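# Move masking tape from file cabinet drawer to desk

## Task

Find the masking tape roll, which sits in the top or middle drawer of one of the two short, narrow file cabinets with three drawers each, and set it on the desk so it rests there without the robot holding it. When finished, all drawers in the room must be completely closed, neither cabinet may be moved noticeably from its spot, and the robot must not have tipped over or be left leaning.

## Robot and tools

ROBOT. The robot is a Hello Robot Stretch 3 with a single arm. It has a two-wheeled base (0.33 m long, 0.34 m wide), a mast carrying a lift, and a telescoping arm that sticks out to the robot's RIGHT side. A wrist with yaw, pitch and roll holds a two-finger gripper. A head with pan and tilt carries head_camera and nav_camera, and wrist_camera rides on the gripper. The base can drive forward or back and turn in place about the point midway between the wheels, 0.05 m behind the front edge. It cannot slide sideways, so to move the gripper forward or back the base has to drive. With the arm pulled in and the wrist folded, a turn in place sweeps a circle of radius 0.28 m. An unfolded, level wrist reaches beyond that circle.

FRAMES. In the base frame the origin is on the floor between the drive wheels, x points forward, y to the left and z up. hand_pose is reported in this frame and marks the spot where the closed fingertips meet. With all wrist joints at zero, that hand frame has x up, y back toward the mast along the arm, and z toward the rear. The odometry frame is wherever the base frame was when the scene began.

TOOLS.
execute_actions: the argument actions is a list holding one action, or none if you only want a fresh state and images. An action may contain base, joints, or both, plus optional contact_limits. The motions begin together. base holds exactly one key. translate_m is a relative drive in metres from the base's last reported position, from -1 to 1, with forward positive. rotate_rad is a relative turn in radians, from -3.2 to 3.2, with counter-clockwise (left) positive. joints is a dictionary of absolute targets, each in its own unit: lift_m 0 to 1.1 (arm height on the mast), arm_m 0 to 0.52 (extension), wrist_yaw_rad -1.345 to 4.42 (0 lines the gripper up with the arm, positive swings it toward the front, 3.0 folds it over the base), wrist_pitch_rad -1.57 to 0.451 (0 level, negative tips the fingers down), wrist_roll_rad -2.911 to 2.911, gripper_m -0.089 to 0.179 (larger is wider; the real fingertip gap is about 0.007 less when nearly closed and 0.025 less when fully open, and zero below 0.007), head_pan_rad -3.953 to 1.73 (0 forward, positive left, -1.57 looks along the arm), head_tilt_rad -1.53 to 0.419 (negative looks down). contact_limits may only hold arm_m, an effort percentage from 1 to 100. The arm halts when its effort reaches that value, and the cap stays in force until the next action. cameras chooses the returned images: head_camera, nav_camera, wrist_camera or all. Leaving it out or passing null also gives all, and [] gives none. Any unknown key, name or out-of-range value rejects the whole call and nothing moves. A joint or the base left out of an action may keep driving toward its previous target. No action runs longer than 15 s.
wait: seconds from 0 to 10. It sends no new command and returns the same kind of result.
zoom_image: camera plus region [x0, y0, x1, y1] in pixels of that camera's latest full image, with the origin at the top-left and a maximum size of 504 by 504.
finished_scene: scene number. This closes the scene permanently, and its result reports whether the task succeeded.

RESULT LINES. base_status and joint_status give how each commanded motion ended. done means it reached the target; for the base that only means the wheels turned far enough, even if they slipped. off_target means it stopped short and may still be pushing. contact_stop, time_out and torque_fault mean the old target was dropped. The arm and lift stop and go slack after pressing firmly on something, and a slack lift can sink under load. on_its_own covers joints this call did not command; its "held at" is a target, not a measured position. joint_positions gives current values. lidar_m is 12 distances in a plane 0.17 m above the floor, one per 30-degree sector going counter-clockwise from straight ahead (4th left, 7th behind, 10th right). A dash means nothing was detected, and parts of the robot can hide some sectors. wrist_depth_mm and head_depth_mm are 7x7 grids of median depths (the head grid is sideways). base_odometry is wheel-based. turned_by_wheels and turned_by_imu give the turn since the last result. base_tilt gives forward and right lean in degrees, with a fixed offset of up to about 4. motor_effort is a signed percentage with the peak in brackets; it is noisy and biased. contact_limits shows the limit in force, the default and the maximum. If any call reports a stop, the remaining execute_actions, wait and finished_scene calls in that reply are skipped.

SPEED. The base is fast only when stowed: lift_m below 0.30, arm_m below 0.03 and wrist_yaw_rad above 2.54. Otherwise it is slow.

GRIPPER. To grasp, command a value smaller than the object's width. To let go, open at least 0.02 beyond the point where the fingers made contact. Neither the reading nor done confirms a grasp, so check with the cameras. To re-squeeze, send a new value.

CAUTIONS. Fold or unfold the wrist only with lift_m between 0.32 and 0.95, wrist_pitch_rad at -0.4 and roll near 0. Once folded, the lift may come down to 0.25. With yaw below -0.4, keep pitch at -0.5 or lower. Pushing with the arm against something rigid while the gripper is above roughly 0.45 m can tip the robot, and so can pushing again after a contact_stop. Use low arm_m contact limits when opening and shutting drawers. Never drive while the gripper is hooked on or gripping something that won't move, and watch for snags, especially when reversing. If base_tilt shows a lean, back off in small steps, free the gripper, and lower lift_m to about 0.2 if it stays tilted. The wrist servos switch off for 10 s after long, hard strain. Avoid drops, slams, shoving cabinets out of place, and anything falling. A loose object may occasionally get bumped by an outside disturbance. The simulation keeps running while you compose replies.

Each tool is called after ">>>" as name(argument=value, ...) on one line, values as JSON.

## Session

>>> execute_actions(actions=[{"joints":{"head_pan_rad":1.0,"head_tilt_rad":-0.5,"lift_m":0.28}}], cameras=["nav_camera"])

>>> execute_actions(actions=[{"joints":{"head_pan_rad":-0.6}}], cameras=["nav_camera"])

>>> execute_actions(actions=[{"joints":{"head_pan_rad":-2.2}}], cameras=["nav_camera"])

>>> execute_actions(actions=[{"joints":{"head_pan_rad":-3.8}}], cameras=["nav_camera"])

Scene clock: 1.37 s.
base_odometry: x=+0.000 y=+0.000 heading=+0.000 (m, m, rad; odometry frame)
turned_by_wheels: +0.000 (rad since the last result)
turned_by_imu: +0.000 (rad since the last result)
base_tilt: forward=+1.1 right=+1.7 (deg)
lidar_m: 1.50 1.24 1.13 1.17 1.07 0.98 0.99 1.20 2.58 2.51 1.62 1.04
head_depth_mm: 1038 1143 1279 1419 1602 1601 1339 / 1028 1122 1247 1385 1574 1592 1337 / 1013 1103 1221 1365 1520 1585 1340 / 996 1076 1194 1323 1498 1575 1339 / 974 1063 1172 1295 1453 1557 1337 / 957 1041 1143 1269 1432 1551 1333 / 957 1042 1137 1259 1410 1540 1339
base_status: not commanded
joint_positions: lift_m=+0.280 arm_m=-0.002 wrist_yaw_rad=+3.066 wrist_pitch_rad=-0.538 wrist_roll_rad=+0.016 gripper_m=+0.037 head_pan_rad=+0.993 head_tilt_rad=-0.493
joint_status: all done
motor_effort: left_wheel=+0(0) right_wheel=+0(0) lift_m=+24(25) arm_m=+1(1) wrist_yaw_rad=-1(0) wrist_pitch_rad=+5(5) wrist_roll_rad=+0(0) gripper_m=+0(0) head_pan_rad=+4(55) head_tilt_rad=-3(29) (%)
hand_pose: x=-0.0055 y=+0.0639 z=+0.2669 quat_wxyz=(+0.215, +0.693, +0.160, +0.669) (m; base frame)
wrist_depth_mm: 843 - - - - - 914 / 881 973 - 933 905 892 875 / 769 746 - 727 725 715 698 / 634 619 617 602 589 584 580 / 529 528 532 538 524 494 498 / 466 - - - - 436 434 / - - - - 386 389 387
pictures: nav_camera (sideways: a quarter turn counterclockwise sets it upright)
Images, in order (width x height): nav_camera 672x504.

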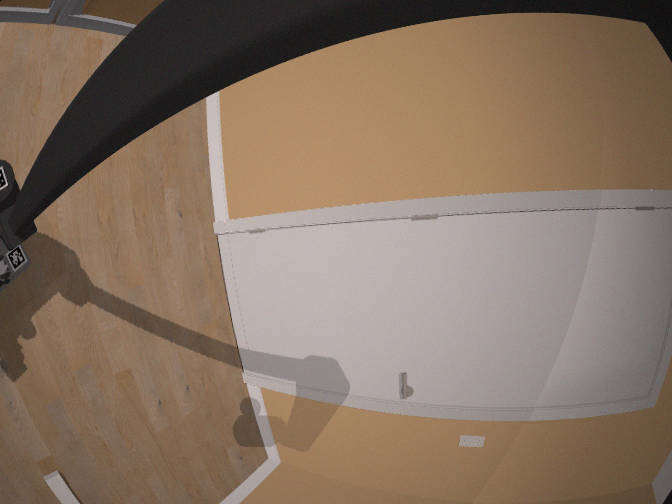

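Scene clock: 2.67 s.
base_odometry: x=+0.000 y=+0.000 heading=+0.000 (m, m, rad; odometry frame)
turned_by_wheels: +0.000 (rad since the last result)
turned_by_imu: +0.000 (rad since the last result)
base_tilt: forward=+1.2 right=+1.8 (deg)
lidar_m: 1.49 1.25 1.13 1.17 1.07 0.98 0.99 1.20 2.59 2.50 1.62 1.04
head_depth_mm: 1385 1486 983 1877 1956 1582 1336 / 1353 1439 978 1842 1977 1609 1329 / 1323 1417 974 1773 1923 1590 1346 / 1304 1417 975 1753 1896 1582 1332 / 1282 1382 974 1200 1794 1501 1328 / 1263 1352 973 1655 1843 1587 1332 / 1235 1349 1459 1619 1779 1575 1335
base_status: not commanded
joint_positions: lift_m=+0.280 arm_m=-0.002 wrist_yaw_rad=+3.066 wrist_pitch_rad=-0.538 wrist_roll_rad=+0.016 gripper_m=+0.037 head_pan_rad=-0.593 head_tilt_rad=-0.494
joint_status: all done
motor_effort: left_wheel=+0(0) right_wheel=-1(1) lift_m=+25(24) arm_m=+1(1) wrist_yaw_rad=+1(1) wrist_pitch_rad=+4(5) wrist_roll_rad=+0(0) gripper_m=+0(0) head_pan_rad=-5(55) head_tilt_rad=-3(3) (%)
hand_pose: x=-0.0055 y=+0.0639 z=+0.2669 quat_wxyz=(+0.215, +0.693, +0.160, +0.669) (m; base frame)
wrist_depth_mm: 856 - - - - - 934 / 858 948 - 920 896 870 865 / 763 760 - 729 720 707 694 / 631 616 612 597 592 586 578 / 531 528 542 532 516 501 490 / 460 - - - - 437 437 / - - - - 392 389 387
pictures: nav_camera (sideways: a quarter turn counterclockwise sets it upright)
Images, in order (width x height): nav_camera 672x504.

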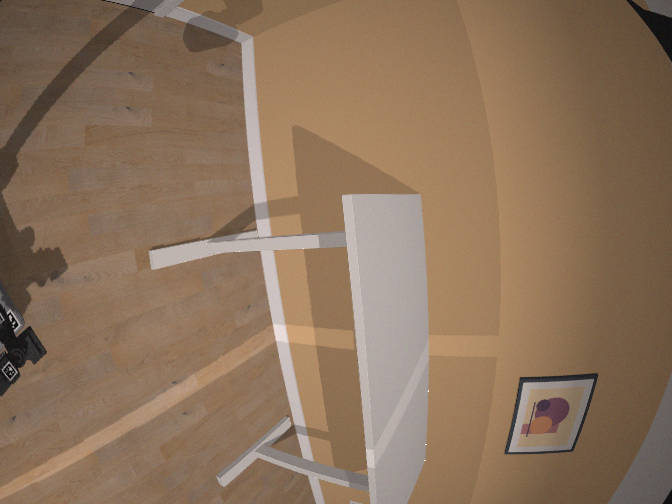

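Scene clock: 3.97 s.
base_odometry: x=+0.000 y=+0.000 heading=+0.000 (m, m, rad; odometry frame)
turned_by_wheels: +0.000 (rad since the last result)
turned_by_imu: +0.000 (rad since the last result)
base_tilt: forward=+1.2 right=+1.7 (deg)
lidar_m: 1.49 1.25 1.13 1.17 1.07 0.98 0.99 1.20 2.58 2.50 1.62 1.04
head_depth_mm: 2523 2697 1935 2043 1915 1581 1336 / 2458 2695 2967 2567 1985 1608 1343 / 2428 2635 2905 2569 1974 1592 1340 / 2372 2570 2845 2592 1969 1580 1339 / 2287 2538 2752 2531 1955 1581 1334 / 2263 2452 2697 2543 1958 1587 1335 / 2225 2385 2646 2578 1964 1593 1333
base_status: not commanded
joint_positions: lift_m=+0.280 arm_m=-0.002 wrist_yaw_rad=+3.066 wrist_pitch_rad=-0.538 wrist_roll_rad=+0.016 gripper_m=+0.037 head_pan_rad=-2.193 head_tilt_rad=-0.494
joint_status: all done
motor_effort: left_wheel=+0(0) right_wheel=+0(0) lift_m=+24(25) arm_m=+1(1) wrist_yaw_rad=+0(0) wrist_pitch_rad=+5(5) wrist_roll_rad=+0(0) gripper_m=-1(0) head_pan_rad=-5(55) head_tilt_rad=-3(3) (%)
hand_pose: x=-0.0055 y=+0.0639 z=+0.2669 quat_wxyz=(+0.215, +0.693, +0.160, +0.669) (m; base frame)
wrist_depth_mm: 835 - - - - - 881 / 858 947 - 928 905 879 883 / 767 760 - 726 721 710 702 / 619 611 596 596 595 590 576 / 519 522 535 533 525 499 496 / 468 - - - - 435 432 / - - - - 390 387 384
pictures: nav_camera (sideways: a quarter turn counterclockwise sets it upright)
Images, in order (width x height): nav_camera 672x504.

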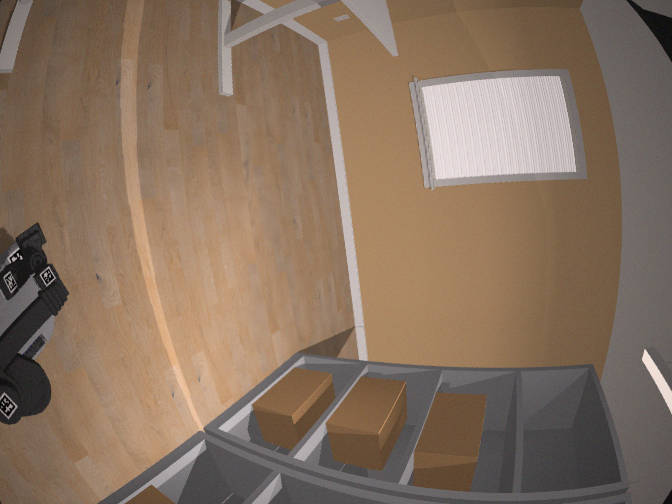

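Scene clock: 5.27 s.
base_odometry: x=+0.000 y=+0.000 heading=+0.000 (m, m, rad; odometry frame)
turned_by_wheels: +0.000 (rad since the last result)
turned_by_imu: +0.000 (rad since the last result)
base_tilt: forward=+1.2 right=+1.7 (deg)
lidar_m: 1.50 1.25 1.13 1.17 1.07 0.98 0.99 1.20 2.58 2.50 1.62 1.04
head_depth_mm: 974 1027 1230 1268 1489 - - / 947 1000 1237 1237 1468 1549 1356 / 923 973 1235 1221 1419 1515 1329 / 884 953 1055 1238 1335 1472 1335 / 856 936 1028 1318 1302 1428 1340 / 857 901 1445 1502 1274 1385 1338 / 841 882 942 1487 1268 1329 1332
base_status: not commanded
joint_positions: lift_m=+0.280 arm_m=-0.002 wrist_yaw_rad=+3.066 wrist_pitch_rad=-0.538 wrist_roll_rad=+0.016 gripper_m=+0.037 head_pan_rad=-3.793 head_tilt_rad=-0.494
joint_status: all done
motor_effort: left_wheel=+0(0) right_wheel=-1(0) lift_m=+24(25) arm_m=+1(1) wrist_yaw_rad=+0(0) wrist_pitch_rad=+5(5) wrist_roll_rad=+0(0) gripper_m=+0(0) head_pan_rad=-5(58) head_tilt_rad=-3(4) (%)
hand_pose: x=-0.0055 y=+0.0639 z=+0.2669 quat_wxyz=(+0.215, +0.693, +0.160, +0.669) (m; base frame)
wrist_depth_mm: 846 - - - - - 940 / 859 959 - 937 925 894 885 / 760 737 - 742 715 708 692 / 623 625 607 599 589 596 582 / 523 526 537 537 518 499 493 / 469 - - - - 437 430 / - - - - 391 387 389
pictures: nav_camera (sideways: a quarter turn counterclockwise sets it upright)
Images, in order (width x height): nav_camera 672x504.

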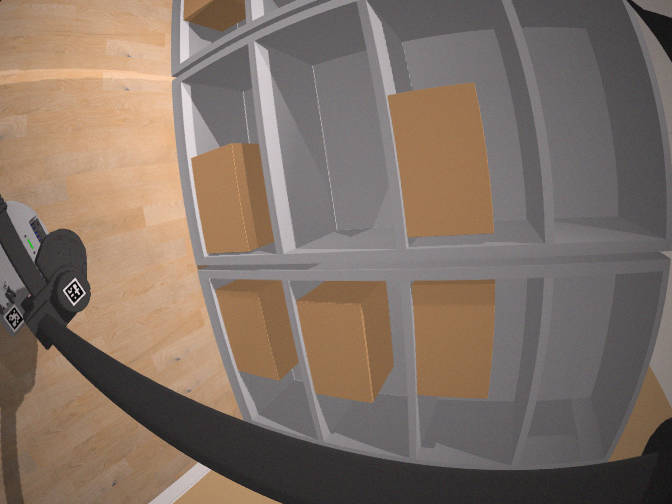

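>>> execute_actions(actions=[{"base":{"rotate_rad":-1.93},"joints":{"head_pan_rad":-1.2}}], cameras=[])

>>> execute_actions(actions=[{"base":{"translate_m":1}}], cameras=[])

>>> execute_actions(actions=[{"base":{"translate_m":1}}], cameras=[])

>>> execute_actions(actions=[{"base":{"rotate_rad":-1.58}}], cameras=[])

>>> execute_actions(actions=[{"base":{"translate_m":0.8}}], cameras=["nav_camera"])

Scene clock: 8.10 s.
base_odometry: x=+0.000 y=+0.000 heading=-1.930 (m, m, rad; odometry frame)
turned_by_wheels: -1.930 (rad since the last result)
turned_by_imu: -1.940 (rad since the last result)
base_tilt: forward=+1.2 right=+1.7 (deg)
lidar_m: 2.58 1.64 1.53 1.04 1.55 1.18 1.13 1.21 0.99 0.98 1.17 1.42
head_depth_mm: 844 879 938 1474 1236 1296 1337 / 873 914 1449 1494 1278 1376 1342 / 1273 1345 1527 1497 1335 1472 1335 / 1330 1398 1604 1493 1789 1546 1342 / 1199 1238 1353 1430 1646 1581 1336 / 1015 1103 1203 1339 1567 1584 1332 / 1039 1227 1589 1565 1734 1577 1327
base_status: done
joint_positions: lift_m=+0.280 arm_m=-0.002 wrist_yaw_rad=+3.066 wrist_pitch_rad=-0.538 wrist_roll_rad=+0.016 gripper_m=+0.037 head_pan_rad=-1.207 head_tilt_rad=-0.494
joint_status: all done
motor_effort: left_wheel=+2(12) right_wheel=-2(4) lift_m=+25(25) arm_m=+1(1) wrist_yaw_rad=+1(1) wrist_pitch_rad=+5(5) wrist_roll_rad=+0(0) gripper_m=+0(0) head_pan_rad=+3(53) head_tilt_rad=-3(3) (%)
hand_pose: x=-0.0055 y=+0.0639 z=+0.2669 quat_wxyz=(+0.215, +0.693, +0.160, +0.669) (m; base frame)
wrist_depth_mm: - - - - - - - / - 950 - 900 911 909 882 / 771 765 - 732 716 692 703 / 632 615 600 600 594 581 581 / 530 524 536 540 527 508 494 / 462 - - - - 434 431 / - - - - 394 392 388
pictures: none
No camera images: the call's "cameras" was empty. Leave "cameras" out to get every camera's image.

Scene clock: 13.10 s.
base_odometry: x=-0.351 y=-0.936 heading=-1.930 (m, m, rad; odometry frame)
turned_by_wheels: +0.000 (rad since the last result)
turned_by_imu: +0.007 (rad since the last result)
base_tilt: forward=+1.2 right=+1.8 (deg)
lidar_m: 1.59 1.66 1.03 1.45 1.35 2.14 2.13 1.39 1.02 1.01 1.05 1.64
head_depth_mm: 870 906 1173 1103 1235 1458 1343 / 902 944 1177 1130 1323 1408 1340 / 944 981 1232 1188 1387 1468 1338 / 1251 1273 1310 1262 1472 1528 1322 / 1066 1135 1243 1360 1583 1585 1329 / 2376 2621 2833 2538 1969 1584 1335 / 2178 2294 2472 2454 1935 1577 1331
base_status: done
joint_positions: lift_m=+0.280 arm_m=-0.002 wrist_yaw_rad=+3.066 wrist_pitch_rad=-0.538 wrist_roll_rad=+0.016 gripper_m=+0.037 head_pan_rad=-1.207 head_tilt_rad=-0.494
joint_status: not commanded
motor_effort: left_wheel=+1(11) right_wheel=-2(3) lift_m=+24(25) arm_m=+1(1) wrist_yaw_rad=+0(0) wrist_pitch_rad=+5(5) wrist_roll_rad=+0(0) gripper_m=+0(0) head_pan_rad=+4(4) head_tilt_rad=-2(3) (%)
hand_pose: x=-0.0055 y=+0.0639 z=+0.2669 quat_wxyz=(+0.215, +0.693, +0.160, +0.669) (m; base frame)
wrist_depth_mm: - - - - - - - / 975 959 - 927 846 910 858 / 770 742 - 747 734 701 704 / 617 610 615 592 594 595 583 / 528 520 529 536 515 505 493 / 462 - - - - 438 440 / - - - - 389 388 381
pictures: none
No camera images: the call's "cameras" was empty. Leave "cameras" out to get every camera's image.

Scene clock: 18.10 s.
base_odometry: x=-0.703 y=-1.873 heading=-1.930 (m, m, rad; odometry frame)
turned_by_wheels: +0.000 (rad since the last result)
turned_by_imu: +0.007 (rad since the last result)
base_tilt: forward=+1.3 right=+1.8 (deg)
lidar_m: 0.60 0.63 0.88 1.42 1.49 2.09 3.10 1.60 1.08 2.07 0.82 0.62
head_depth_mm: 2865 3167 3340 2589 1986 1599 1335 / 2159 2531 3074 2554 1948 1594 1337 / 1618 1793 2046 2280 1965 1594 1331 / 1276 1396 1548 1710 1846 1594 1339 / 1062 1141 1240 1345 1493 1526 1334 / 908 966 1034 1110 1199 1309 1298 / 792 837 887 944 1008 1082 1166
base_status: done
joint_positions: lift_m=+0.280 arm_m=-0.002 wrist_yaw_rad=+3.066 wrist_pitch_rad=-0.538 wrist_roll_rad=+0.016 gripper_m=+0.037 head_pan_rad=-1.207 head_tilt_rad=-0.494
joint_status: not commanded
motor_effort: left_wheel=+1(11) right_wheel=-1(3) lift_m=+25(25) arm_m=+1(1) wrist_yaw_rad=+0(1) wrist_pitch_rad=+5(5) wrist_roll_rad=+0(0) gripper_m=+0(0) head_pan_rad=+3(4) head_tilt_rad=-4(3) (%)
hand_pose: x=-0.0055 y=+0.0639 z=+0.2669 quat_wxyz=(+0.215, +0.693, +0.160, +0.669) (m; base frame)
wrist_depth_mm: - - - - - - 731 / - 931 - 937 919 877 714 / 771 772 - 716 710 710 665 / 631 625 612 603 592 581 575 / 525 531 539 539 514 501 504 / 461 - - - - 443 436 / - - - - 391 392 382
pictures: none
No camera images: the call's "cameras" was empty. Leave "cameras" out to get every camera's image.

Scene clock: 20.23 s.
base_odometry: x=-0.703 y=-1.873 heading=+2.774 (m, m, rad; odometry frame)
turned_by_wheels: -1.580 (rad since the last result)
turned_by_imu: -1.587 (rad since the last result)
base_tilt: forward=+1.2 right=+1.7 (deg)
lidar_m: 2.07 0.83 0.62 0.60 0.63 0.88 1.42 1.15 2.10 3.08 1.60 1.08
head_depth_mm: 2737 2977 3185 2561 1971 1590 1334 / 2861 3061 3328 2610 1979 1588 1338 / 2937 3173 3366 2579 1975 1579 1334 / 2321 2502 2810 2615 1953 1589 1335 / 1965 2375 2367 2341 1954 1590 1334 / 1802 2352 2169 2198 1922 1589 1327 / 1389 1489 1628 1815 1834 1578 1333
base_status: done
joint_positions: lift_m=+0.280 arm_m=-0.002 wrist_yaw_rad=+3.066 wrist_pitch_rad=-0.538 wrist_roll_rad=+0.016 gripper_m=+0.037 head_pan_rad=-1.207 head_tilt_rad=-0.494
joint_status: not commanded
motor_effort: left_wheel=+2(11) right_wheel=-2(4) lift_m=+25(25) arm_m=+1(1) wrist_yaw_rad=+0(1) wrist_pitch_rad=+5(5) wrist_roll_rad=+0(0) gripper_m=+0(0) head_pan_rad=+4(4) head_tilt_rad=-3(4) (%)
hand_pose: x=-0.0055 y=+0.0638 z=+0.2669 quat_wxyz=(+0.215, +0.693, +0.160, +0.669) (m; base frame)
wrist_depth_mm: 597 591 597 584 587 607 600 / 643 654 - 673 655 662 680 / 698 713 - 696 695 691 701 / 620 615 611 598 593 588 586 / 527 529 528 535 522 496 491 / 463 - - - - 435 434 / - - - - 392 388 388
pictures: none
No camera images: the call's "cameras" was empty. Leave "cameras" out to get every camera's image.

Scene clock: 24.67 s.
base_odometry: x=-1.449 y=-1.585 heading=+2.774 (m, m, rad; odometry frame)
turned_by_wheels: +0.000 (rad since the last result)
turned_by_imu: +0.006 (rad since the last result)
base_tilt: forward=+1.1 right=+1.7 (deg)
lidar_m: 1.94 0.79 0.59 0.57 0.60 0.85 2.22 1.87 2.62 0.84 0.45 0.57
head_depth_mm: 1118 1558 2206 2411 1970 1591 1339 / 1057 952 1285 1433 1783 1586 1331 / 784 684 762 1016 1062 1321 1308 / 769 605 665 657 794 861 1047 / 368 400 437 484 543 620 725 / 362 399 442 496 568 660 788 / 379 419 467 528 608 716 870
base_status: done
joint_positions: lift_m=+0.280 arm_m=-0.002 wrist_yaw_rad=+3.066 wrist_pitch_rad=-0.538 wrist_roll_rad=+0.016 gripper_m=+0.037 head_pan_rad=-1.207 head_tilt_rad=-0.494
joint_status: not commanded
motor_effort: left_wheel=+1(12) right_wheel=-2(3) lift_m=+25(25) arm_m=+1(1) wrist_yaw_rad=+1(1) wrist_pitch_rad=+5(5) wrist_roll_rad=+0(0) gripper_m=+0(0) head_pan_rad=+4(4) head_tilt_rad=-3(3) (%)
hand_pose: x=-0.0055 y=+0.0638 z=+0.2669 quat_wxyz=(+0.215, +0.693, +0.160, +0.669) (m; base frame)
wrist_depth_mm: 564 566 570 571 577 573 570 / 636 636 - 641 639 638 643 / 681 695 - 684 679 677 684 / 633 607 617 583 587 593 573 / 529 527 545 537 519 497 497 / 475 - - - - 439 431 / - - - - 386 387 385
pictures: nav_camera (sideways: a quarter turn counterclockwise sets it upright)
Images, in order (width x height): nav_camera 672x504.

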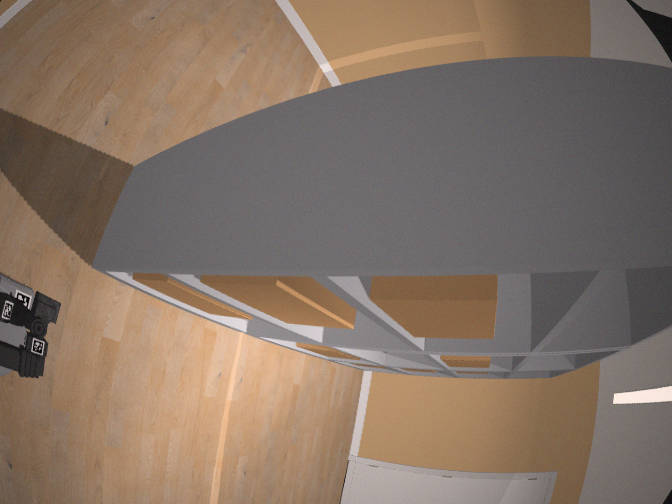

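Heading is ~0.033 left of the axis.

>>> execute_actions(actions=[{"base":{"translate_m":1}}], cameras=["nav_camera"])

Scene clock: 30.00 s.
base_odometry: x=-2.382 y=-1.225 heading=+2.774 (m, m, rad; odometry frame)
turned_by_wheels: +0.000 (rad since the last result)
turned_by_imu: +0.007 (rad since the last result)
base_tilt: forward=+1.2 right=+1.6 (deg)
lidar_m: 1.53 0.72 0.55 0.53 0.56 0.79 2.51 0.58 0.53 1.47 1.88 1.57
head_depth_mm: 2819 3051 3269 2569 1964 1596 1346 / 2934 3181 3351 2532 1969 1589 1347 / 3040 3346 3308 2576 1977 1595 1334 / 3161 3385 2830 2479 1956 1587 1339 / 2760 2920 2184 2266 1965 1581 1339 / 2390 2539 2179 2270 1954 1588 1336 / 2070 2185 2242 2347 1943 1583 1329
base_status: done
joint_positions: lift_m=+0.280 arm_m=-0.002 wrist_yaw_rad=+3.066 wrist_pitch_rad=-0.538 wrist_roll_rad=+0.016 gripper_m=+0.037 head_pan_rad=-1.207 head_tilt_rad=-0.494
joint_status: not commanded
motor_effort: left_wheel=+1(11) right_wheel=+0(4) lift_m=+25(25) arm_m=+1(1) wrist_yaw_rad=+1(0) wrist_pitch_rad=+5(5) wrist_roll_rad=+0(0) gripper_m=+0(1) head_pan_rad=+3(3) head_tilt_rad=-3(3) (%)
hand_pose: x=-0.0055 y=+0.0638 z=+0.2669 quat_wxyz=(+0.215, +0.693, +0.160, +0.669) (m; base frame)
wrist_depth_mm: 530 536 541 542 537 533 534 / 590 599 - 594 597 593 593 / 652 648 - 660 643 654 647 / 638 618 612 601 597 595 578 / 521 522 536 541 518 500 495 / 467 - - - - 434 437 / - - - - 393 388 387
pictures: nav_camera (sideways: a quarter turn counterclockwise sets it upright)
Images, in order (width x height): nav_camera 672x504.

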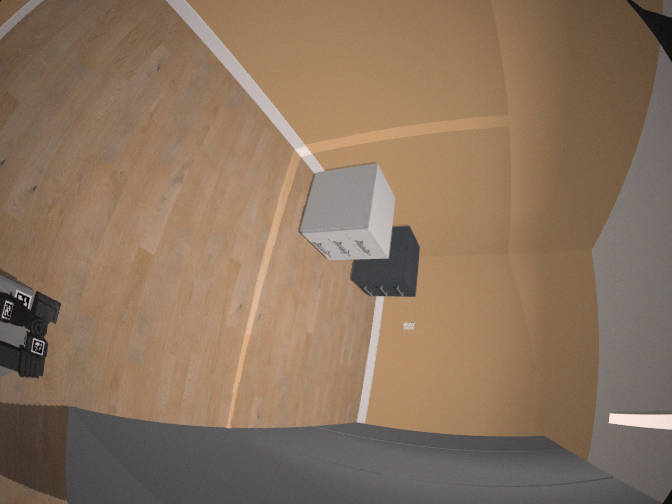

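>>> execute_actions(actions=[{"base":{"translate_m":0.18}}], cameras=[])

>>> execute_actions(actions=[{"base":{"rotate_rad":1.53},"joints":{"head_pan_rad":-1.57,"head_tilt_rad":-0.8}}], cameras=[])

>>> execute_actions(actions=[{"base":{"translate_m":-1}}], cameras=[])

>>> execute_actions(actions=[{"base":{"translate_m":-0.8}}], cameras=[])

>>> execute_actions(actions=[{"joints":{"lift_m":0.33,"wrist_pitch_rad":-0.4}}], cameras=[])

>>> execute_actions(actions=[{"joints":{"wrist_yaw_rad":0}}], cameras=[])

>>> execute_actions(actions=[{"joints":{"wrist_pitch_rad":0,"gripper_m":0.06,"wrist_roll_rad":1.57,"arm_m":0.2,"lift_m":0.315}}], cameras=["head_camera","wrist_camera"])

Scene clock: 32.93 s.
base_odometry: x=-2.550 y=-1.160 heading=+2.774 (m, m, rad; odometry frame)
turned_by_wheels: +0.000 (rad since the last result)
turned_by_imu: +0.002 (rad since the last result)
base_tilt: forward=+1.2 right=+1.7 (deg)
lidar_m: 1.35 0.71 0.54 0.52 0.55 0.78 2.49 0.66 0.73 2.32 1.79 1.39
head_depth_mm: 2844 3071 3267 2572 1978 1595 1336 / 2874 3220 3385 2601 1988 1592 1345 / 3033 3265 2836 2554 1982 1594 1337 / 2923 3081 2270 2264 1957 1584 1339 / 2434 2626 2184 2173 1955 1584 1338 / 2064 2212 2202 2260 1970 1592 1335 / 1809 1895 2024 2159 1957 1575 1322
base_status: done
joint_positions: lift_m=+0.280 arm_m=-0.002 wrist_yaw_rad=+3.066 wrist_pitch_rad=-0.538 wrist_roll_rad=+0.016 gripper_m=+0.037 head_pan_rad=-1.207 head_tilt_rad=-0.494
joint_status: not commanded
motor_effort: left_wheel=+1(9) right_wheel=-1(3) lift_m=+25(25) arm_m=+1(1) wrist_yaw_rad=+1(0) wrist_pitch_rad=+5(5) wrist_roll_rad=+0(0) gripper_m=+0(0) head_pan_rad=+4(3) head_tilt_rad=-3(3) (%)
hand_pose: x=-0.0055 y=+0.0638 z=+0.2669 quat_wxyz=(+0.215, +0.693, +0.160, +0.669) (m; base frame)
wrist_depth_mm: 528 531 529 523 520 520 529 / 590 583 - 598 586 590 589 / 637 642 - 641 648 637 640 / 623 619 613 595 594 583 565 / 522 518 533 537 518 505 497 / 462 - - - - 438 434 / - - - - 390 387 383
pictures: none
No camera images: the call's "cameras" was empty. Leave "cameras" out to get every camera's image.

Scene clock: 35.17 s.
base_odometry: x=-2.550 y=-1.160 heading=-1.980 (m, m, rad; odometry frame)
turned_by_wheels: +1.530 (rad since the last result)
turned_by_imu: +1.539 (rad since the last result)
base_tilt: forward=+1.1 right=+1.7 (deg)
lidar_m: 0.52 0.54 0.74 2.04 0.66 0.69 1.93 1.79 1.40 1.35 0.74 0.54
head_depth_mm: 1236 1409 1651 1751 1514 1312 1171 / 1236 1420 1654 1759 1503 1321 1176 / 1244 1427 1668 1754 1507 1311 1171 / 1248 1422 1673 1757 1499 1319 1172 / 1246 1428 1674 1755 1499 1312 1169 / 1250 1431 1679 1753 1512 1318 1169 / 1260 1431 1604 1635 1478 1315 1165
base_status: done
joint_positions: lift_m=+0.280 arm_m=-0.002 wrist_yaw_rad=+3.066 wrist_pitch_rad=-0.538 wrist_roll_rad=+0.016 gripper_m=+0.037 head_pan_rad=-1.563 head_tilt_rad=-0.790
joint_status: all done
motor_effort: left_wheel=-3(11) right_wheel=+2(7) lift_m=+25(25) arm_m=+0(1) wrist_yaw_rad=+1(1) wrist_pitch_rad=+4(5) wrist_roll_rad=+0(0) gripper_m=+0(0) head_pan_rad=-4(35) head_tilt_rad=-5(26) (%)
hand_pose: x=-0.0055 y=+0.0638 z=+0.2669 quat_wxyz=(+0.215, +0.693, +0.160, +0.669) (m; base frame)
wrist_depth_mm: 531 727 - - - 905 607 / 541 745 - 911 933 811 619 / 601 692 - 729 723 711 609 / 628 621 603 596 589 587 566 / 527 528 531 538 523 503 492 / 461 - - - - 435 434 / - - - - 393 391 384
pictures: none
No camera images: the call's "cameras" was empty. Leave "cameras" out to get every camera's image.

Scene clock: 40.10 s.
base_odometry: x=-2.153 y=-0.243 heading=-1.980 (m, m, rad; odometry frame)
turned_by_wheels: +0.000 (rad since the last result)
turned_by_imu: -0.006 (rad since the last result)
base_tilt: forward=+1.1 right=+1.8 (deg)
lidar_m: 1.51 0.70 0.51 0.49 0.50 0.68 1.87 1.15 1.02 1.35 1.41 1.57
head_depth_mm: 1238 1424 1661 1762 1497 1319 1171 / 1237 1427 1671 1749 1496 1324 1175 / 1241 1424 1667 1768 1500 1319 1173 / 1242 1418 1681 1754 1500 1327 1173 / 1242 1441 1683 1755 1506 1315 1175 / 1249 1440 1688 1751 1505 1313 1167 / 1251 1437 1687 1743 1510 1320 1173
base_status: done
joint_positions: lift_m=+0.280 arm_m=-0.002 wrist_yaw_rad=+3.066 wrist_pitch_rad=-0.538 wrist_roll_rad=+0.016 gripper_m=+0.037 head_pan_rad=-1.563 head_tilt_rad=-0.790
joint_status: not commanded
motor_effort: left_wheel=-2(12) right_wheel=+1(3) lift_m=+25(25) arm_m=+1(1) wrist_yaw_rad=+1(1) wrist_pitch_rad=+5(5) wrist_roll_rad=+0(0) gripper_m=+0(0) head_pan_rad=-5(4) head_tilt_rad=-4(4) (%)
hand_pose: x=-0.0055 y=+0.0638 z=+0.2669 quat_wxyz=(+0.215, +0.693, +0.160, +0.669) (m; base frame)
wrist_depth_mm: 479 480 480 497 495 511 502 / 527 539 - 550 559 572 588 / 584 588 - 604 617 625 644 / 630 618 615 601 592 592 589 / 521 514 539 538 520 501 496 / 464 - - - - 440 432 / - - - - 390 391 385
pictures: none
No camera images: the call's "cameras" was empty. Leave "cameras" out to get every camera's image.

Scene clock: 44.47 s.
base_odometry: x=-1.834 y=+0.491 heading=-1.980 (m, m, rad; odometry frame)
turned_by_wheels: +0.000 (rad since the last result)
turned_by_imu: -0.004 (rad since the last result)
base_tilt: forward=+1.1 right=+1.6 (deg)
lidar_m: 2.31 0.69 0.50 0.48 0.50 0.67 1.43 1.16 1.07 0.81 1.41 1.91
head_depth_mm: 1248 1428 1676 1762 1503 1317 1177 / 1245 1431 1362 1274 1482 1319 1177 / 1249 1413 1243 1167 1409 1322 1175 / 1249 1423 1245 1175 1419 1314 1171 / 1257 1408 1237 1186 1445 1313 1174 / 1265 1445 1696 1750 1497 1310 1167 / 1261 1446 1691 1749 1494 1313 1163
base_status: done
joint_positions: lift_m=+0.280 arm_m=-0.002 wrist_yaw_rad=+3.066 wrist_pitch_rad=-0.538 wrist_roll_rad=+0.016 gripper_m=+0.037 head_pan_rad=-1.563 head_tilt_rad=-0.790
joint_status: not commanded
motor_effort: left_wheel=-1(13) right_wheel=+0(3) lift_m=+25(25) arm_m=+0(1) wrist_yaw_rad=+1(0) wrist_pitch_rad=+5(5) wrist_roll_rad=+0(0) gripper_m=+0(0) head_pan_rad=-5(5) head_tilt_rad=-5(5) (%)
hand_pose: x=-0.0055 y=+0.0638 z=+0.2669 quat_wxyz=(+0.215, +0.693, +0.160, +0.669) (m; base frame)
wrist_depth_mm: 470 472 492 486 493 497 515 / 514 512 - 539 543 560 563 / 575 572 - 612 603 630 650 / 614 613 613 595 598 586 586 / 525 532 529 539 523 504 490 / 466 - - - - 435 435 / - - - - 391 390 382
pictures: none
No camera images: the call's "cameras" was empty. Leave "cameras" out to get every camera's image.

Scene clock: 45.77 s.
base_odometry: x=-1.834 y=+0.491 heading=-1.980 (m, m, rad; odometry frame)
turned_by_wheels: +0.000 (rad since the last result)
turned_by_imu: +0.000 (rad since the last result)
base_tilt: forward=+1.2 right=+1.6 (deg)
lidar_m: 2.31 0.69 0.50 0.48 0.50 0.67 1.44 1.16 1.07 0.81 1.41 1.92
head_depth_mm: 1249 1440 1672 1751 1508 1315 1175 / 1252 1433 1351 1271 1476 1313 1175 / 1256 1404 1238 1161 1426 1311 1172 / 1251 1410 1232 1180 1432 1310 1189 / 1262 1409 1240 1180 1441 1320 1172 / 1260 1444 1695 1754 1504 1320 1176 / 1253 1448 1697 1747 1501 1315 1171
base_status: not commanded
joint_positions: lift_m=+0.330 arm_m=-0.002 wrist_yaw_rad=+3.066 wrist_pitch_rad=-0.422 wrist_roll_rad=+0.016 gripper_m=+0.037 head_pan_rad=-1.563 head_tilt_rad=-0.790
joint_status: all done
motor_effort: left_wheel=-2(1) right_wheel=+0(1) lift_m=+29(30) arm_m=+1(1) wrist_yaw_rad=+0(0) wrist_pitch_rad=+7(8) wrist_roll_rad=+0(0) gripper_m=+0(0) head_pan_rad=-4(5) head_tilt_rad=-5(5) (%)
hand_pose: x=-0.0043 y=+0.0799 z=+0.3417 quat_wxyz=(+0.175, +0.702, +0.121, +0.680) (m; base frame)
wrist_depth_mm: 457 462 471 472 478 482 490 / 499 501 512 515 518 541 535 / 539 554 - 559 563 589 597 / 600 607 - 620 636 652 665 / 657 647 642 663 678 652 636 / 558 570 565 552 548 543 538 / 493 497 - - 476 471 466
pictures: none
No camera images: the call's "cameras" was empty. Leave "cameras" out to get every camera's image.

Scene clock: 48.30 s.
base_odometry: x=-1.834 y=+0.491 heading=-1.980 (m, m, rad; odometry frame)
turned_by_wheels: +0.000 (rad since the last result)
turned_by_imu: +0.000 (rad since the last result)
base_tilt: forward=+1.2 right=+1.7 (deg)
lidar_m: 2.31 0.69 0.50 0.48 0.50 0.67 1.43 1.16 1.07 0.81 1.41 1.91
head_depth_mm: 1245 1425 1679 1760 1509 1315 1170 / 1248 1430 1362 1275 1475 1322 1177 / 1250 1404 1251 1168 1414 1321 1176 / 1254 1402 1244 1177 1423 1316 1188 / 1261 1400 1243 1182 1448 1317 1165 / 1257 1443 1699 1750 1498 1317 1171 / 1260 1452 1686 1752 1507 1318 1172
base_status: not commanded
joint_positions: lift_m=+0.330 arm_m=-0.002 wrist_yaw_rad=+0.003 wrist_pitch_rad=-0.422 wrist_roll_rad=+0.016 gripper_m=+0.037 head_pan_rad=-1.563 head_tilt_rad=-0.790
joint_status: all done
motor_effort: left_wheel=-1(1) right_wheel=+0(1) lift_m=+29(29) arm_m=+1(0) wrist_yaw_rad=-4(5) wrist_pitch_rad=+8(8) wrist_roll_rad=+0(0) gripper_m=+0(0) head_pan_rad=-5(4) head_tilt_rad=-4(5) (%)
hand_pose: x=-0.0208 y=-0.3672 z=+0.3417 quat_wxyz=(+0.686, +0.148, -0.696, -0.148) (m; base frame)
wrist_depth_mm: - - 527 510 501 - 826 / - - 576 561 554 - 834 / - - 651 607 608 - 832 / 843 830 755 679 680 777 751 / 680 665 679 650 667 640 633 / 577 558 570 553 553 545 541 / 488 486 485 474 474 471 469
pictures: none
No camera images: the call's "cameras" was empty. Leave "cameras" out to get every camera's image.

Scene clock: 51.03 s.
base_odometry: x=-1.834 y=+0.491 heading=-1.980 (m, m, rad; odometry frame)
turned_by_wheels: +0.000 (rad since the last result)
turned_by_imu: +0.000 (rad since the last result)
base_tilt: forward=+1.1 right=+1.9 (deg)
lidar_m: 2.31 0.69 0.50 0.48 0.50 0.67 1.43 1.16 1.07 0.81 1.41 1.92
head_depth_mm: 1249 1419 1676 1736 1506 1319 1175 / 1247 1428 1358 1273 1478 1326 1183 / 1251 1402 1244 1163 1421 - 1160 / 1258 1415 1242 1175 1425 1304 1169 / 1252 1403 1239 1179 1441 1317 1169 / 1253 1445 1705 1745 1506 1310 1169 / 1260 1444 1692 1748 1501 1325 1164
base_status: not commanded
joint_positions: lift_m=+0.315 arm_m=+0.200 wrist_yaw_rad=+0.002 wrist_pitch_rad=-0.025 wrist_roll_rad=+1.566 gripper_m=+0.060 head_pan_rad=-1.563 head_tilt_rad=-0.790
joint_status: all done
motor_effort: left_wheel=-1(2) right_wheel=+0(0) lift_m=+24(25) arm_m=+5(5) wrist_yaw_rad=-2(3) wrist_pitch_rad=+8(9) wrist_roll_rad=+2(3) gripper_m=+0(81) head_pan_rad=-5(4) head_tilt_rad=-4(4) (%)
hand_pose: x=-0.0208 y=-0.6002 z=+0.4231 quat_wxyz=(+0.003, +0.001, -1.000, -0.013) (m; base frame)
wrist_depth_mm: 874 864 826 337 337 340 335 / 857 883 876 352 350 350 351 / 892 881 887 364 364 362 360 / 935 918 906 384 373 374 380 / 952 946 952 390 388 393 388 / - - - 413 408 402 403 / - - - - - 626 474
pictures: head_camera (sideways: a quarter turn clockwise sets it upright), wrist_camera
Images, in order (width x height): head_camera 896x504, wrist_camera 644x364.

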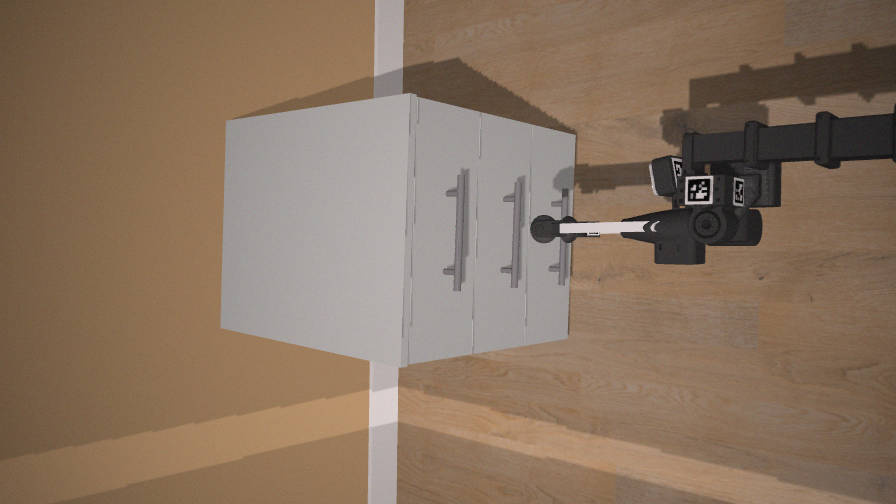

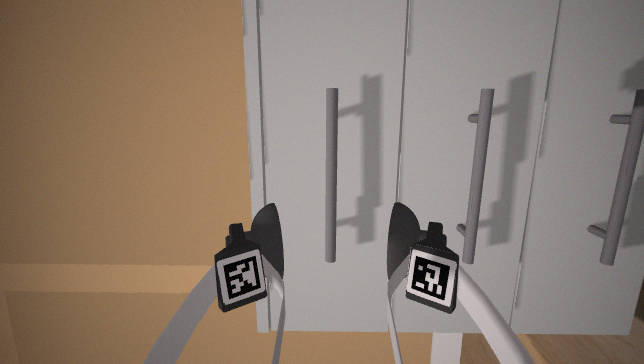

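Contact at arm ≈0.39.

>>> execute_actions(actions=[{"joints":{"arm_m":0.39}}], cameras=[])

>>> execute_actions(actions=[{"joints":{"gripper_m":-0.06}}], cameras=[])

>>> execute_actions(actions=[{"joints":{"arm_m":0.09}}], cameras=["head_camera"])

Scene clock: 53.90 s.
base_odometry: x=-1.834 y=+0.491 heading=-1.980 (m, m, rad; odometry frame)
turned_by_wheels: +0.000 (rad since the last result)
turned_by_imu: +0.000 (rad since the last result)
base_tilt: forward=+1.1 right=+1.6 (deg)
lidar_m: 2.31 0.69 0.50 0.48 0.50 0.67 1.44 1.16 1.07 0.81 1.41 1.91
head_depth_mm: 1248 1439 1665 1752 1509 1318 1177 / 1242 1425 1355 1272 1466 1325 1174 / 1252 1417 1243 1160 1338 1314 1175 / 1253 1407 1242 1146 1433 1323 1173 / 1251 1407 1238 1180 1446 1322 1171 / 1262 1437 1683 1742 1504 1319 1177 / 1250 1452 1698 1746 1497 1317 1171
base_status: not commanded
joint_positions: lift_m=+0.315 arm_m=+0.390 wrist_yaw_rad=+0.002 wrist_pitch_rad=-0.024 wrist_roll_rad=+1.566 gripper_m=+0.060 head_pan_rad=-1.563 head_tilt_rad=-0.790
joint_status: all done
motor_effort: left_wheel=-2(1) right_wheel=+0(1) lift_m=+25(24) arm_m=+4(6) wrist_yaw_rad=-1(1) wrist_pitch_rad=+9(8) wrist_roll_rad=+2(2) gripper_m=+1(0) head_pan_rad=-5(4) head_tilt_rad=-6(5) (%)
hand_pose: x=-0.0208 y=-0.7902 z=+0.4232 quat_wxyz=(+0.003, +0.001, -1.000, -0.013) (m; base frame)
wrist_depth_mm: 676 683 168 168 167 166 167 / 706 699 174 173 173 171 172 / 737 713 181 178 180 179 176 / 746 738 186 185 185 186 184 / 787 778 195 192 191 192 191 / 794 812 204 201 203 200 198 / 822 824 210 209 208 209 204
pictures: none
No camera images: the call's "cameras" was empty. Leave "cameras" out to get every camera's image.

Scene clock: 55.57 s.
base_odometry: x=-1.834 y=+0.491 heading=-1.980 (m, m, rad; odometry frame)
turned_by_wheels: +0.000 (rad since the last result)
turned_by_imu: +0.000 (rad since the last result)
base_tilt: forward=+1.1 right=+1.8 (deg)
lidar_m: 2.31 0.69 0.50 0.48 0.50 0.67 1.43 1.16 1.07 0.81 1.41 1.91
head_depth_mm: 1253 1430 1672 1759 1508 1310 1168 / 1248 1428 1355 1272 1472 1326 1172 / 1250 1411 1239 1167 1345 1316 1169 / 1255 1402 1249 1150 1419 1324 1172 / 1260 1410 1243 1183 1437 1325 1166 / 1257 1441 1689 1747 1498 1315 1164 / 1258 1442 1692 1752 1499 1317 1169
base_status: not commanded
joint_positions: lift_m=+0.315 arm_m=+0.390 wrist_yaw_rad=+0.002 wrist_pitch_rad=-0.024 wrist_roll_rad=+1.571 gripper_m=-0.059 head_pan_rad=-1.563 head_tilt_rad=-0.790
joint_status: all done
motor_effort: left_wheel=-1(2) right_wheel=+1(0) lift_m=+24(24) arm_m=+3(4) wrist_yaw_rad=-1(2) wrist_pitch_rad=+8(8) wrist_roll_rad=-1(2) gripper_m=-27(100) head_pan_rad=-5(5) head_tilt_rad=-5(4) (%)
hand_pose: x=-0.0208 y=-0.7903 z=+0.4232 quat_wxyz=(+0.001, +0.001, -1.000, -0.013) (m; base frame)
wrist_depth_mm: 679 656 167 167 167 166 165 / 695 708 174 172 172 172 171 / 723 725 180 178 179 178 178 / 745 736 185 185 186 184 183 / 783 787 194 - 193 192 190 / 799 808 202 202 200 201 197 / 837 822 210 209 208 210 203
pictures: none
No camera images: the call's "cameras" was empty. Leave "cameras" out to get every camera's image.

Scene clock: 59.00 s.
base_odometry: x=-1.834 y=+0.491 heading=-1.980 (m, m, rad; odometry frame)
turned_by_wheels: +0.000 (rad since the last result)
turned_by_imu: +0.001 (rad since the last result)
base_tilt: forward=+1.3 right=+1.7 (deg)
lidar_m: 2.31 0.69 0.50 0.48 0.50 0.67 1.44 1.16 1.08 0.81 1.41 1.91
head_depth_mm: 1243 1424 1670 1751 1501 1307 1173 / 1247 1429 1361 1248 992 1320 1181 / 1240 1405 1237 1187 968 1347 - / 1245 1405 1245 1186 979 1344 1156 / 1258 1415 1240 1181 1026 1320 1165 / 1257 1445 1694 1751 1482 1306 1172 / 1260 1449 1710 1740 1504 1308 1168
base_status: not commanded
joint_positions: lift_m=+0.315 arm_m=+0.090 wrist_yaw_rad=+0.017 wrist_pitch_rad=-0.026 wrist_roll_rad=+1.571 gripper_m=-0.046 head_pan_rad=-1.563 head_tilt_rad=-0.790
joint_status: all done
on_its_own: gripper_m is held at -0.047, not at your -0.060, by its stall guard, which is not easing now; wrist_yaw_rad is at rest, and its effort (-17) is outside its rest range (-12 to +12)
motor_effort: left_wheel=+1(1) right_wheel=-4(3) lift_m=+24(25) arm_m=-2(5) wrist_yaw_rad=-17(18) wrist_pitch_rad=+9(8) wrist_roll_rad=-1(1) gripper_m=-22(28) head_pan_rad=-4(4) head_tilt_rad=-4(5) (%)
hand_pose: x=-0.0170 y=-0.4909 z=+0.4227 quat_wxyz=(+0.000, +0.009, -1.000, -0.014) (m; base frame)
wrist_depth_mm: 954 965 166 167 165 440 441 / - - 172 170 171 445 457 / - - 177 177 178 469 465 / - - 185 184 185 476 492 / - - 196 - 191 501 495 / - - 204 203 200 685 513 / - - 215 209 212 758 510
pictures: head_camera (sideways: a quarter turn clockwise sets it upright)
Images, in order (width x height): head_camera 896x504.

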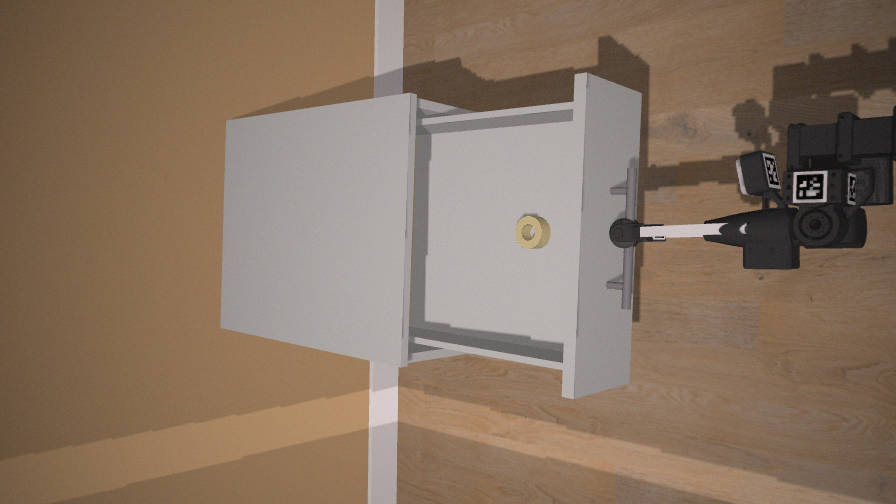

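>>> execute_actions(actions=[{"joints":{"gripper_m":0.1}}], cameras=[])

>>> execute_actions(actions=[{"joints":{"arm_m":0.02}}], cameras=[])

>>> execute_actions(actions=[{"joints":{"lift_m":0.68,"wrist_roll_rad":0}}], cameras=[])

>>> execute_actions(actions=[{"joints":{"wrist_yaw_rad":0,"wrist_pitch_rad":-1.4,"arm_m":0.48}}], cameras=["wrist_camera"])

Scene clock: 61.33 s.
base_odometry: x=-1.834 y=+0.491 heading=-1.980 (m, m, rad; odometry frame)
turned_by_wheels: +0.000 (rad since the last result)
turned_by_imu: +0.000 (rad since the last result)
base_tilt: forward=+1.1 right=+1.7 (deg)
lidar_m: 2.31 0.69 0.50 0.48 0.50 0.67 1.43 1.16 1.07 0.81 1.41 1.91
head_depth_mm: 1251 1432 1682 1751 1506 1322 1168 / 1241 1430 1360 1236 996 1325 1182 / 1250 1416 1243 1187 970 1340 - / 1250 1406 1237 1185 1081 1316 1151 / 1261 1407 1244 1190 1024 1310 1172 / 1264 1437 1690 1750 1476 1319 1168 / 1262 1447 1685 1742 1497 1320 1171
base_status: not commanded
joint_positions: lift_m=+0.315 arm_m=+0.090 wrist_yaw_rad=+0.003 wrist_pitch_rad=-0.026 wrist_roll_rad=+1.571 gripper_m=+0.100 head_pan_rad=-1.563 head_tilt_rad=-0.790
joint_status: all done
motor_effort: left_wheel=+0(1) right_wheel=+0(3) lift_m=+25(25) arm_m=-2(3) wrist_yaw_rad=-3(17) wrist_pitch_rad=+8(9) wrist_roll_rad=-1(1) gripper_m=+1(88) head_pan_rad=-5(4) head_tilt_rad=-4(4) (%)
hand_pose: x=-0.0205 y=-0.4908 z=+0.4228 quat_wxyz=(+0.000, +0.002, -1.000, -0.013) (m; base frame)
wrist_depth_mm: 962 945 168 168 167 431 439 / - - 173 171 172 445 451 / - - 180 177 178 469 460 / - - 188 186 185 477 477 / - - 195 191 193 501 500 / - - 203 199 200 520 510 / - - 212 209 207 853 514
pictures: none
No camera images: the call's "cameras" was empty. Leave "cameras" out to get every camera's image.

Scene clock: 63.03 s.
base_odometry: x=-1.834 y=+0.491 heading=-1.980 (m, m, rad; odometry frame)
turned_by_wheels: +0.000 (rad since the last result)
turned_by_imu: +0.000 (rad since the last result)
base_tilt: forward=+1.1 right=+1.7 (deg)
lidar_m: 2.31 0.69 0.50 0.48 0.50 0.67 1.44 1.16 1.07 0.81 1.41 1.91
head_depth_mm: 1250 1428 1672 1770 1500 1320 1172 / 1247 1431 1361 1246 996 1321 1172 / 1254 1413 1251 1187 967 1319 1211 / 1257 1417 1243 1183 978 1318 1190 / 1253 1411 1243 1180 1023 1319 1172 / 1255 1443 1692 1768 1468 1311 1169 / 1259 1445 1690 1753 1509 1315 1178
base_status: not commanded
joint_positions: lift_m=+0.315 arm_m=+0.020 wrist_yaw_rad=+0.002 wrist_pitch_rad=-0.025 wrist_roll_rad=+1.571 gripper_m=+0.100 head_pan_rad=-1.563 head_tilt_rad=-0.790
joint_status: all done
motor_effort: left_wheel=+0(0) right_wheel=+0(0) lift_m=+24(25) arm_m=-2(1) wrist_yaw_rad=-2(3) wrist_pitch_rad=+8(9) wrist_roll_rad=-1(0) gripper_m=+0(1) head_pan_rad=-4(4) head_tilt_rad=-4(4) (%)
hand_pose: x=-0.0208 y=-0.4209 z=+0.4230 quat_wxyz=(+0.000, +0.001, -1.000, -0.013) (m; base frame)
wrist_depth_mm: - - 235 231 232 516 499 / - - - 239 241 511 515 / - - - 248 250 532 508 / - - - 255 257 564 518 / - - 269 267 266 577 521 / - - 279 277 279 645 510 / - - - 288 294 832 523
pictures: none
No camera images: the call's "cameras" was empty. Leave "cameras" out to get every camera's image.

Scene clock: 67.20 s.
base_odometry: x=-1.834 y=+0.491 heading=-1.980 (m, m, rad; odometry frame)
turned_by_wheels: +0.000 (rad since the last result)
turned_by_imu: +0.001 (rad since the last result)
base_tilt: forward=+1.3 right=+1.7 (deg)
lidar_m: 2.31 0.69 0.50 0.48 0.50 0.67 1.43 1.16 1.07 0.81 1.41 1.91
head_depth_mm: 1248 1425 1678 1748 1512 1343 - / 1247 1431 1355 1255 994 1352 - / 1249 1401 1241 1184 984 - - / 1252 1408 1245 1212 1022 1302 1160 / 1257 1406 1235 1187 1021 1317 1164 / 1260 1449 1687 1743 1466 1319 1167 / 1258 1445 1698 1743 1500 1307 1170
base_status: not commanded
joint_positions: lift_m=+0.680 arm_m=+0.020 wrist_yaw_rad=+0.002 wrist_pitch_rad=-0.024 wrist_roll_rad=+0.007 gripper_m=+0.100 head_pan_rad=-1.563 head_tilt_rad=-0.790
joint_status: all done
motor_effort: left_wheel=+0(0) right_wheel=-1(0) lift_m=+29(31) arm_m=-2(2) wrist_yaw_rad=-2(2) wrist_pitch_rad=+8(8) wrist_roll_rad=-4(6) gripper_m=+0(1) head_pan_rad=-5(5) head_tilt_rad=-4(5) (%)
hand_pose: x=-0.0208 y=-0.4209 z=+0.7883 quat_wxyz=(+0.705, +0.010, -0.709, -0.008) (m; base frame)
wrist_depth_mm: - - - - - - - / - - - - - - - / - - - - - - - / - - - - - - - / - - - 885 - - 926 / - - 658 682 638 - 837 / - - 754 709 697 - 841
pictures: none
No camera images: the call's "cameras" was empty. Leave "cameras" out to get every camera's image.

Scene clock: 71.77 s.
base_odometry: x=-1.834 y=+0.491 heading=-1.980 (m, m, rad; odometry frame)
turned_by_wheels: +0.000 (rad since the last result)
turned_by_imu: +0.001 (rad since the last result)
base_tilt: forward=+1.0 right=+1.6 (deg)
lidar_m: 2.31 0.69 0.50 0.48 0.50 0.67 1.44 1.16 1.07 0.81 1.41 1.92
head_depth_mm: 1245 1429 1670 1762 1527 - - / 1258 1434 1659 1207 1002 1326 1170 / 1253 1402 - 1184 970 1324 1172 / 1253 1410 1260 1215 975 1319 1168 / 1255 1410 1237 1184 1025 1317 1167 / 1262 1441 1694 1754 1461 1316 1174 / 1258 1440 1693 1751 1498 1314 1163
base_status: not commanded
joint_positions: lift_m=+0.680 arm_m=+0.480 wrist_yaw_rad=+0.001 wrist_pitch_rad=-1.397 wrist_roll_rad=+0.007 gripper_m=+0.100 head_pan_rad=-1.563 head_tilt_rad=-0.790
joint_status: all done
motor_effort: left_wheel=-1(1) right_wheel=+0(0) lift_m=+30(29) arm_m=+5(5) wrist_yaw_rad=-1(2) wrist_pitch_rad=+1(7) wrist_roll_rad=-4(4) gripper_m=+0(0) head_pan_rad=-5(5) head_tilt_rad=-4(5) (%)
hand_pose: x=-0.0216 y=-0.6451 z=+0.5621 quat_wxyz=(+0.540, +0.454, -0.543, -0.456) (m; base frame)
wrist_depth_mm: 728 330 359 353 350 311 692 / 736 329 356 354 351 309 691 / 725 337 359 357 355 333 707 / 732 339 354 353 354 326 701 / 725 341 357 357 353 304 694 / 749 298 360 354 354 291 706 / 744 278 290 300 302 289 699
pictures: wrist_camera
Images, in order (width x height): wrist_camera 644x364.

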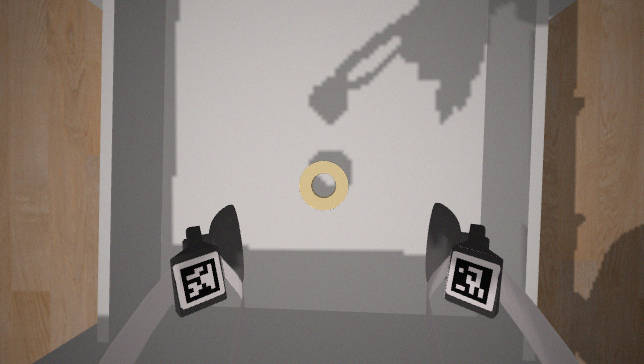

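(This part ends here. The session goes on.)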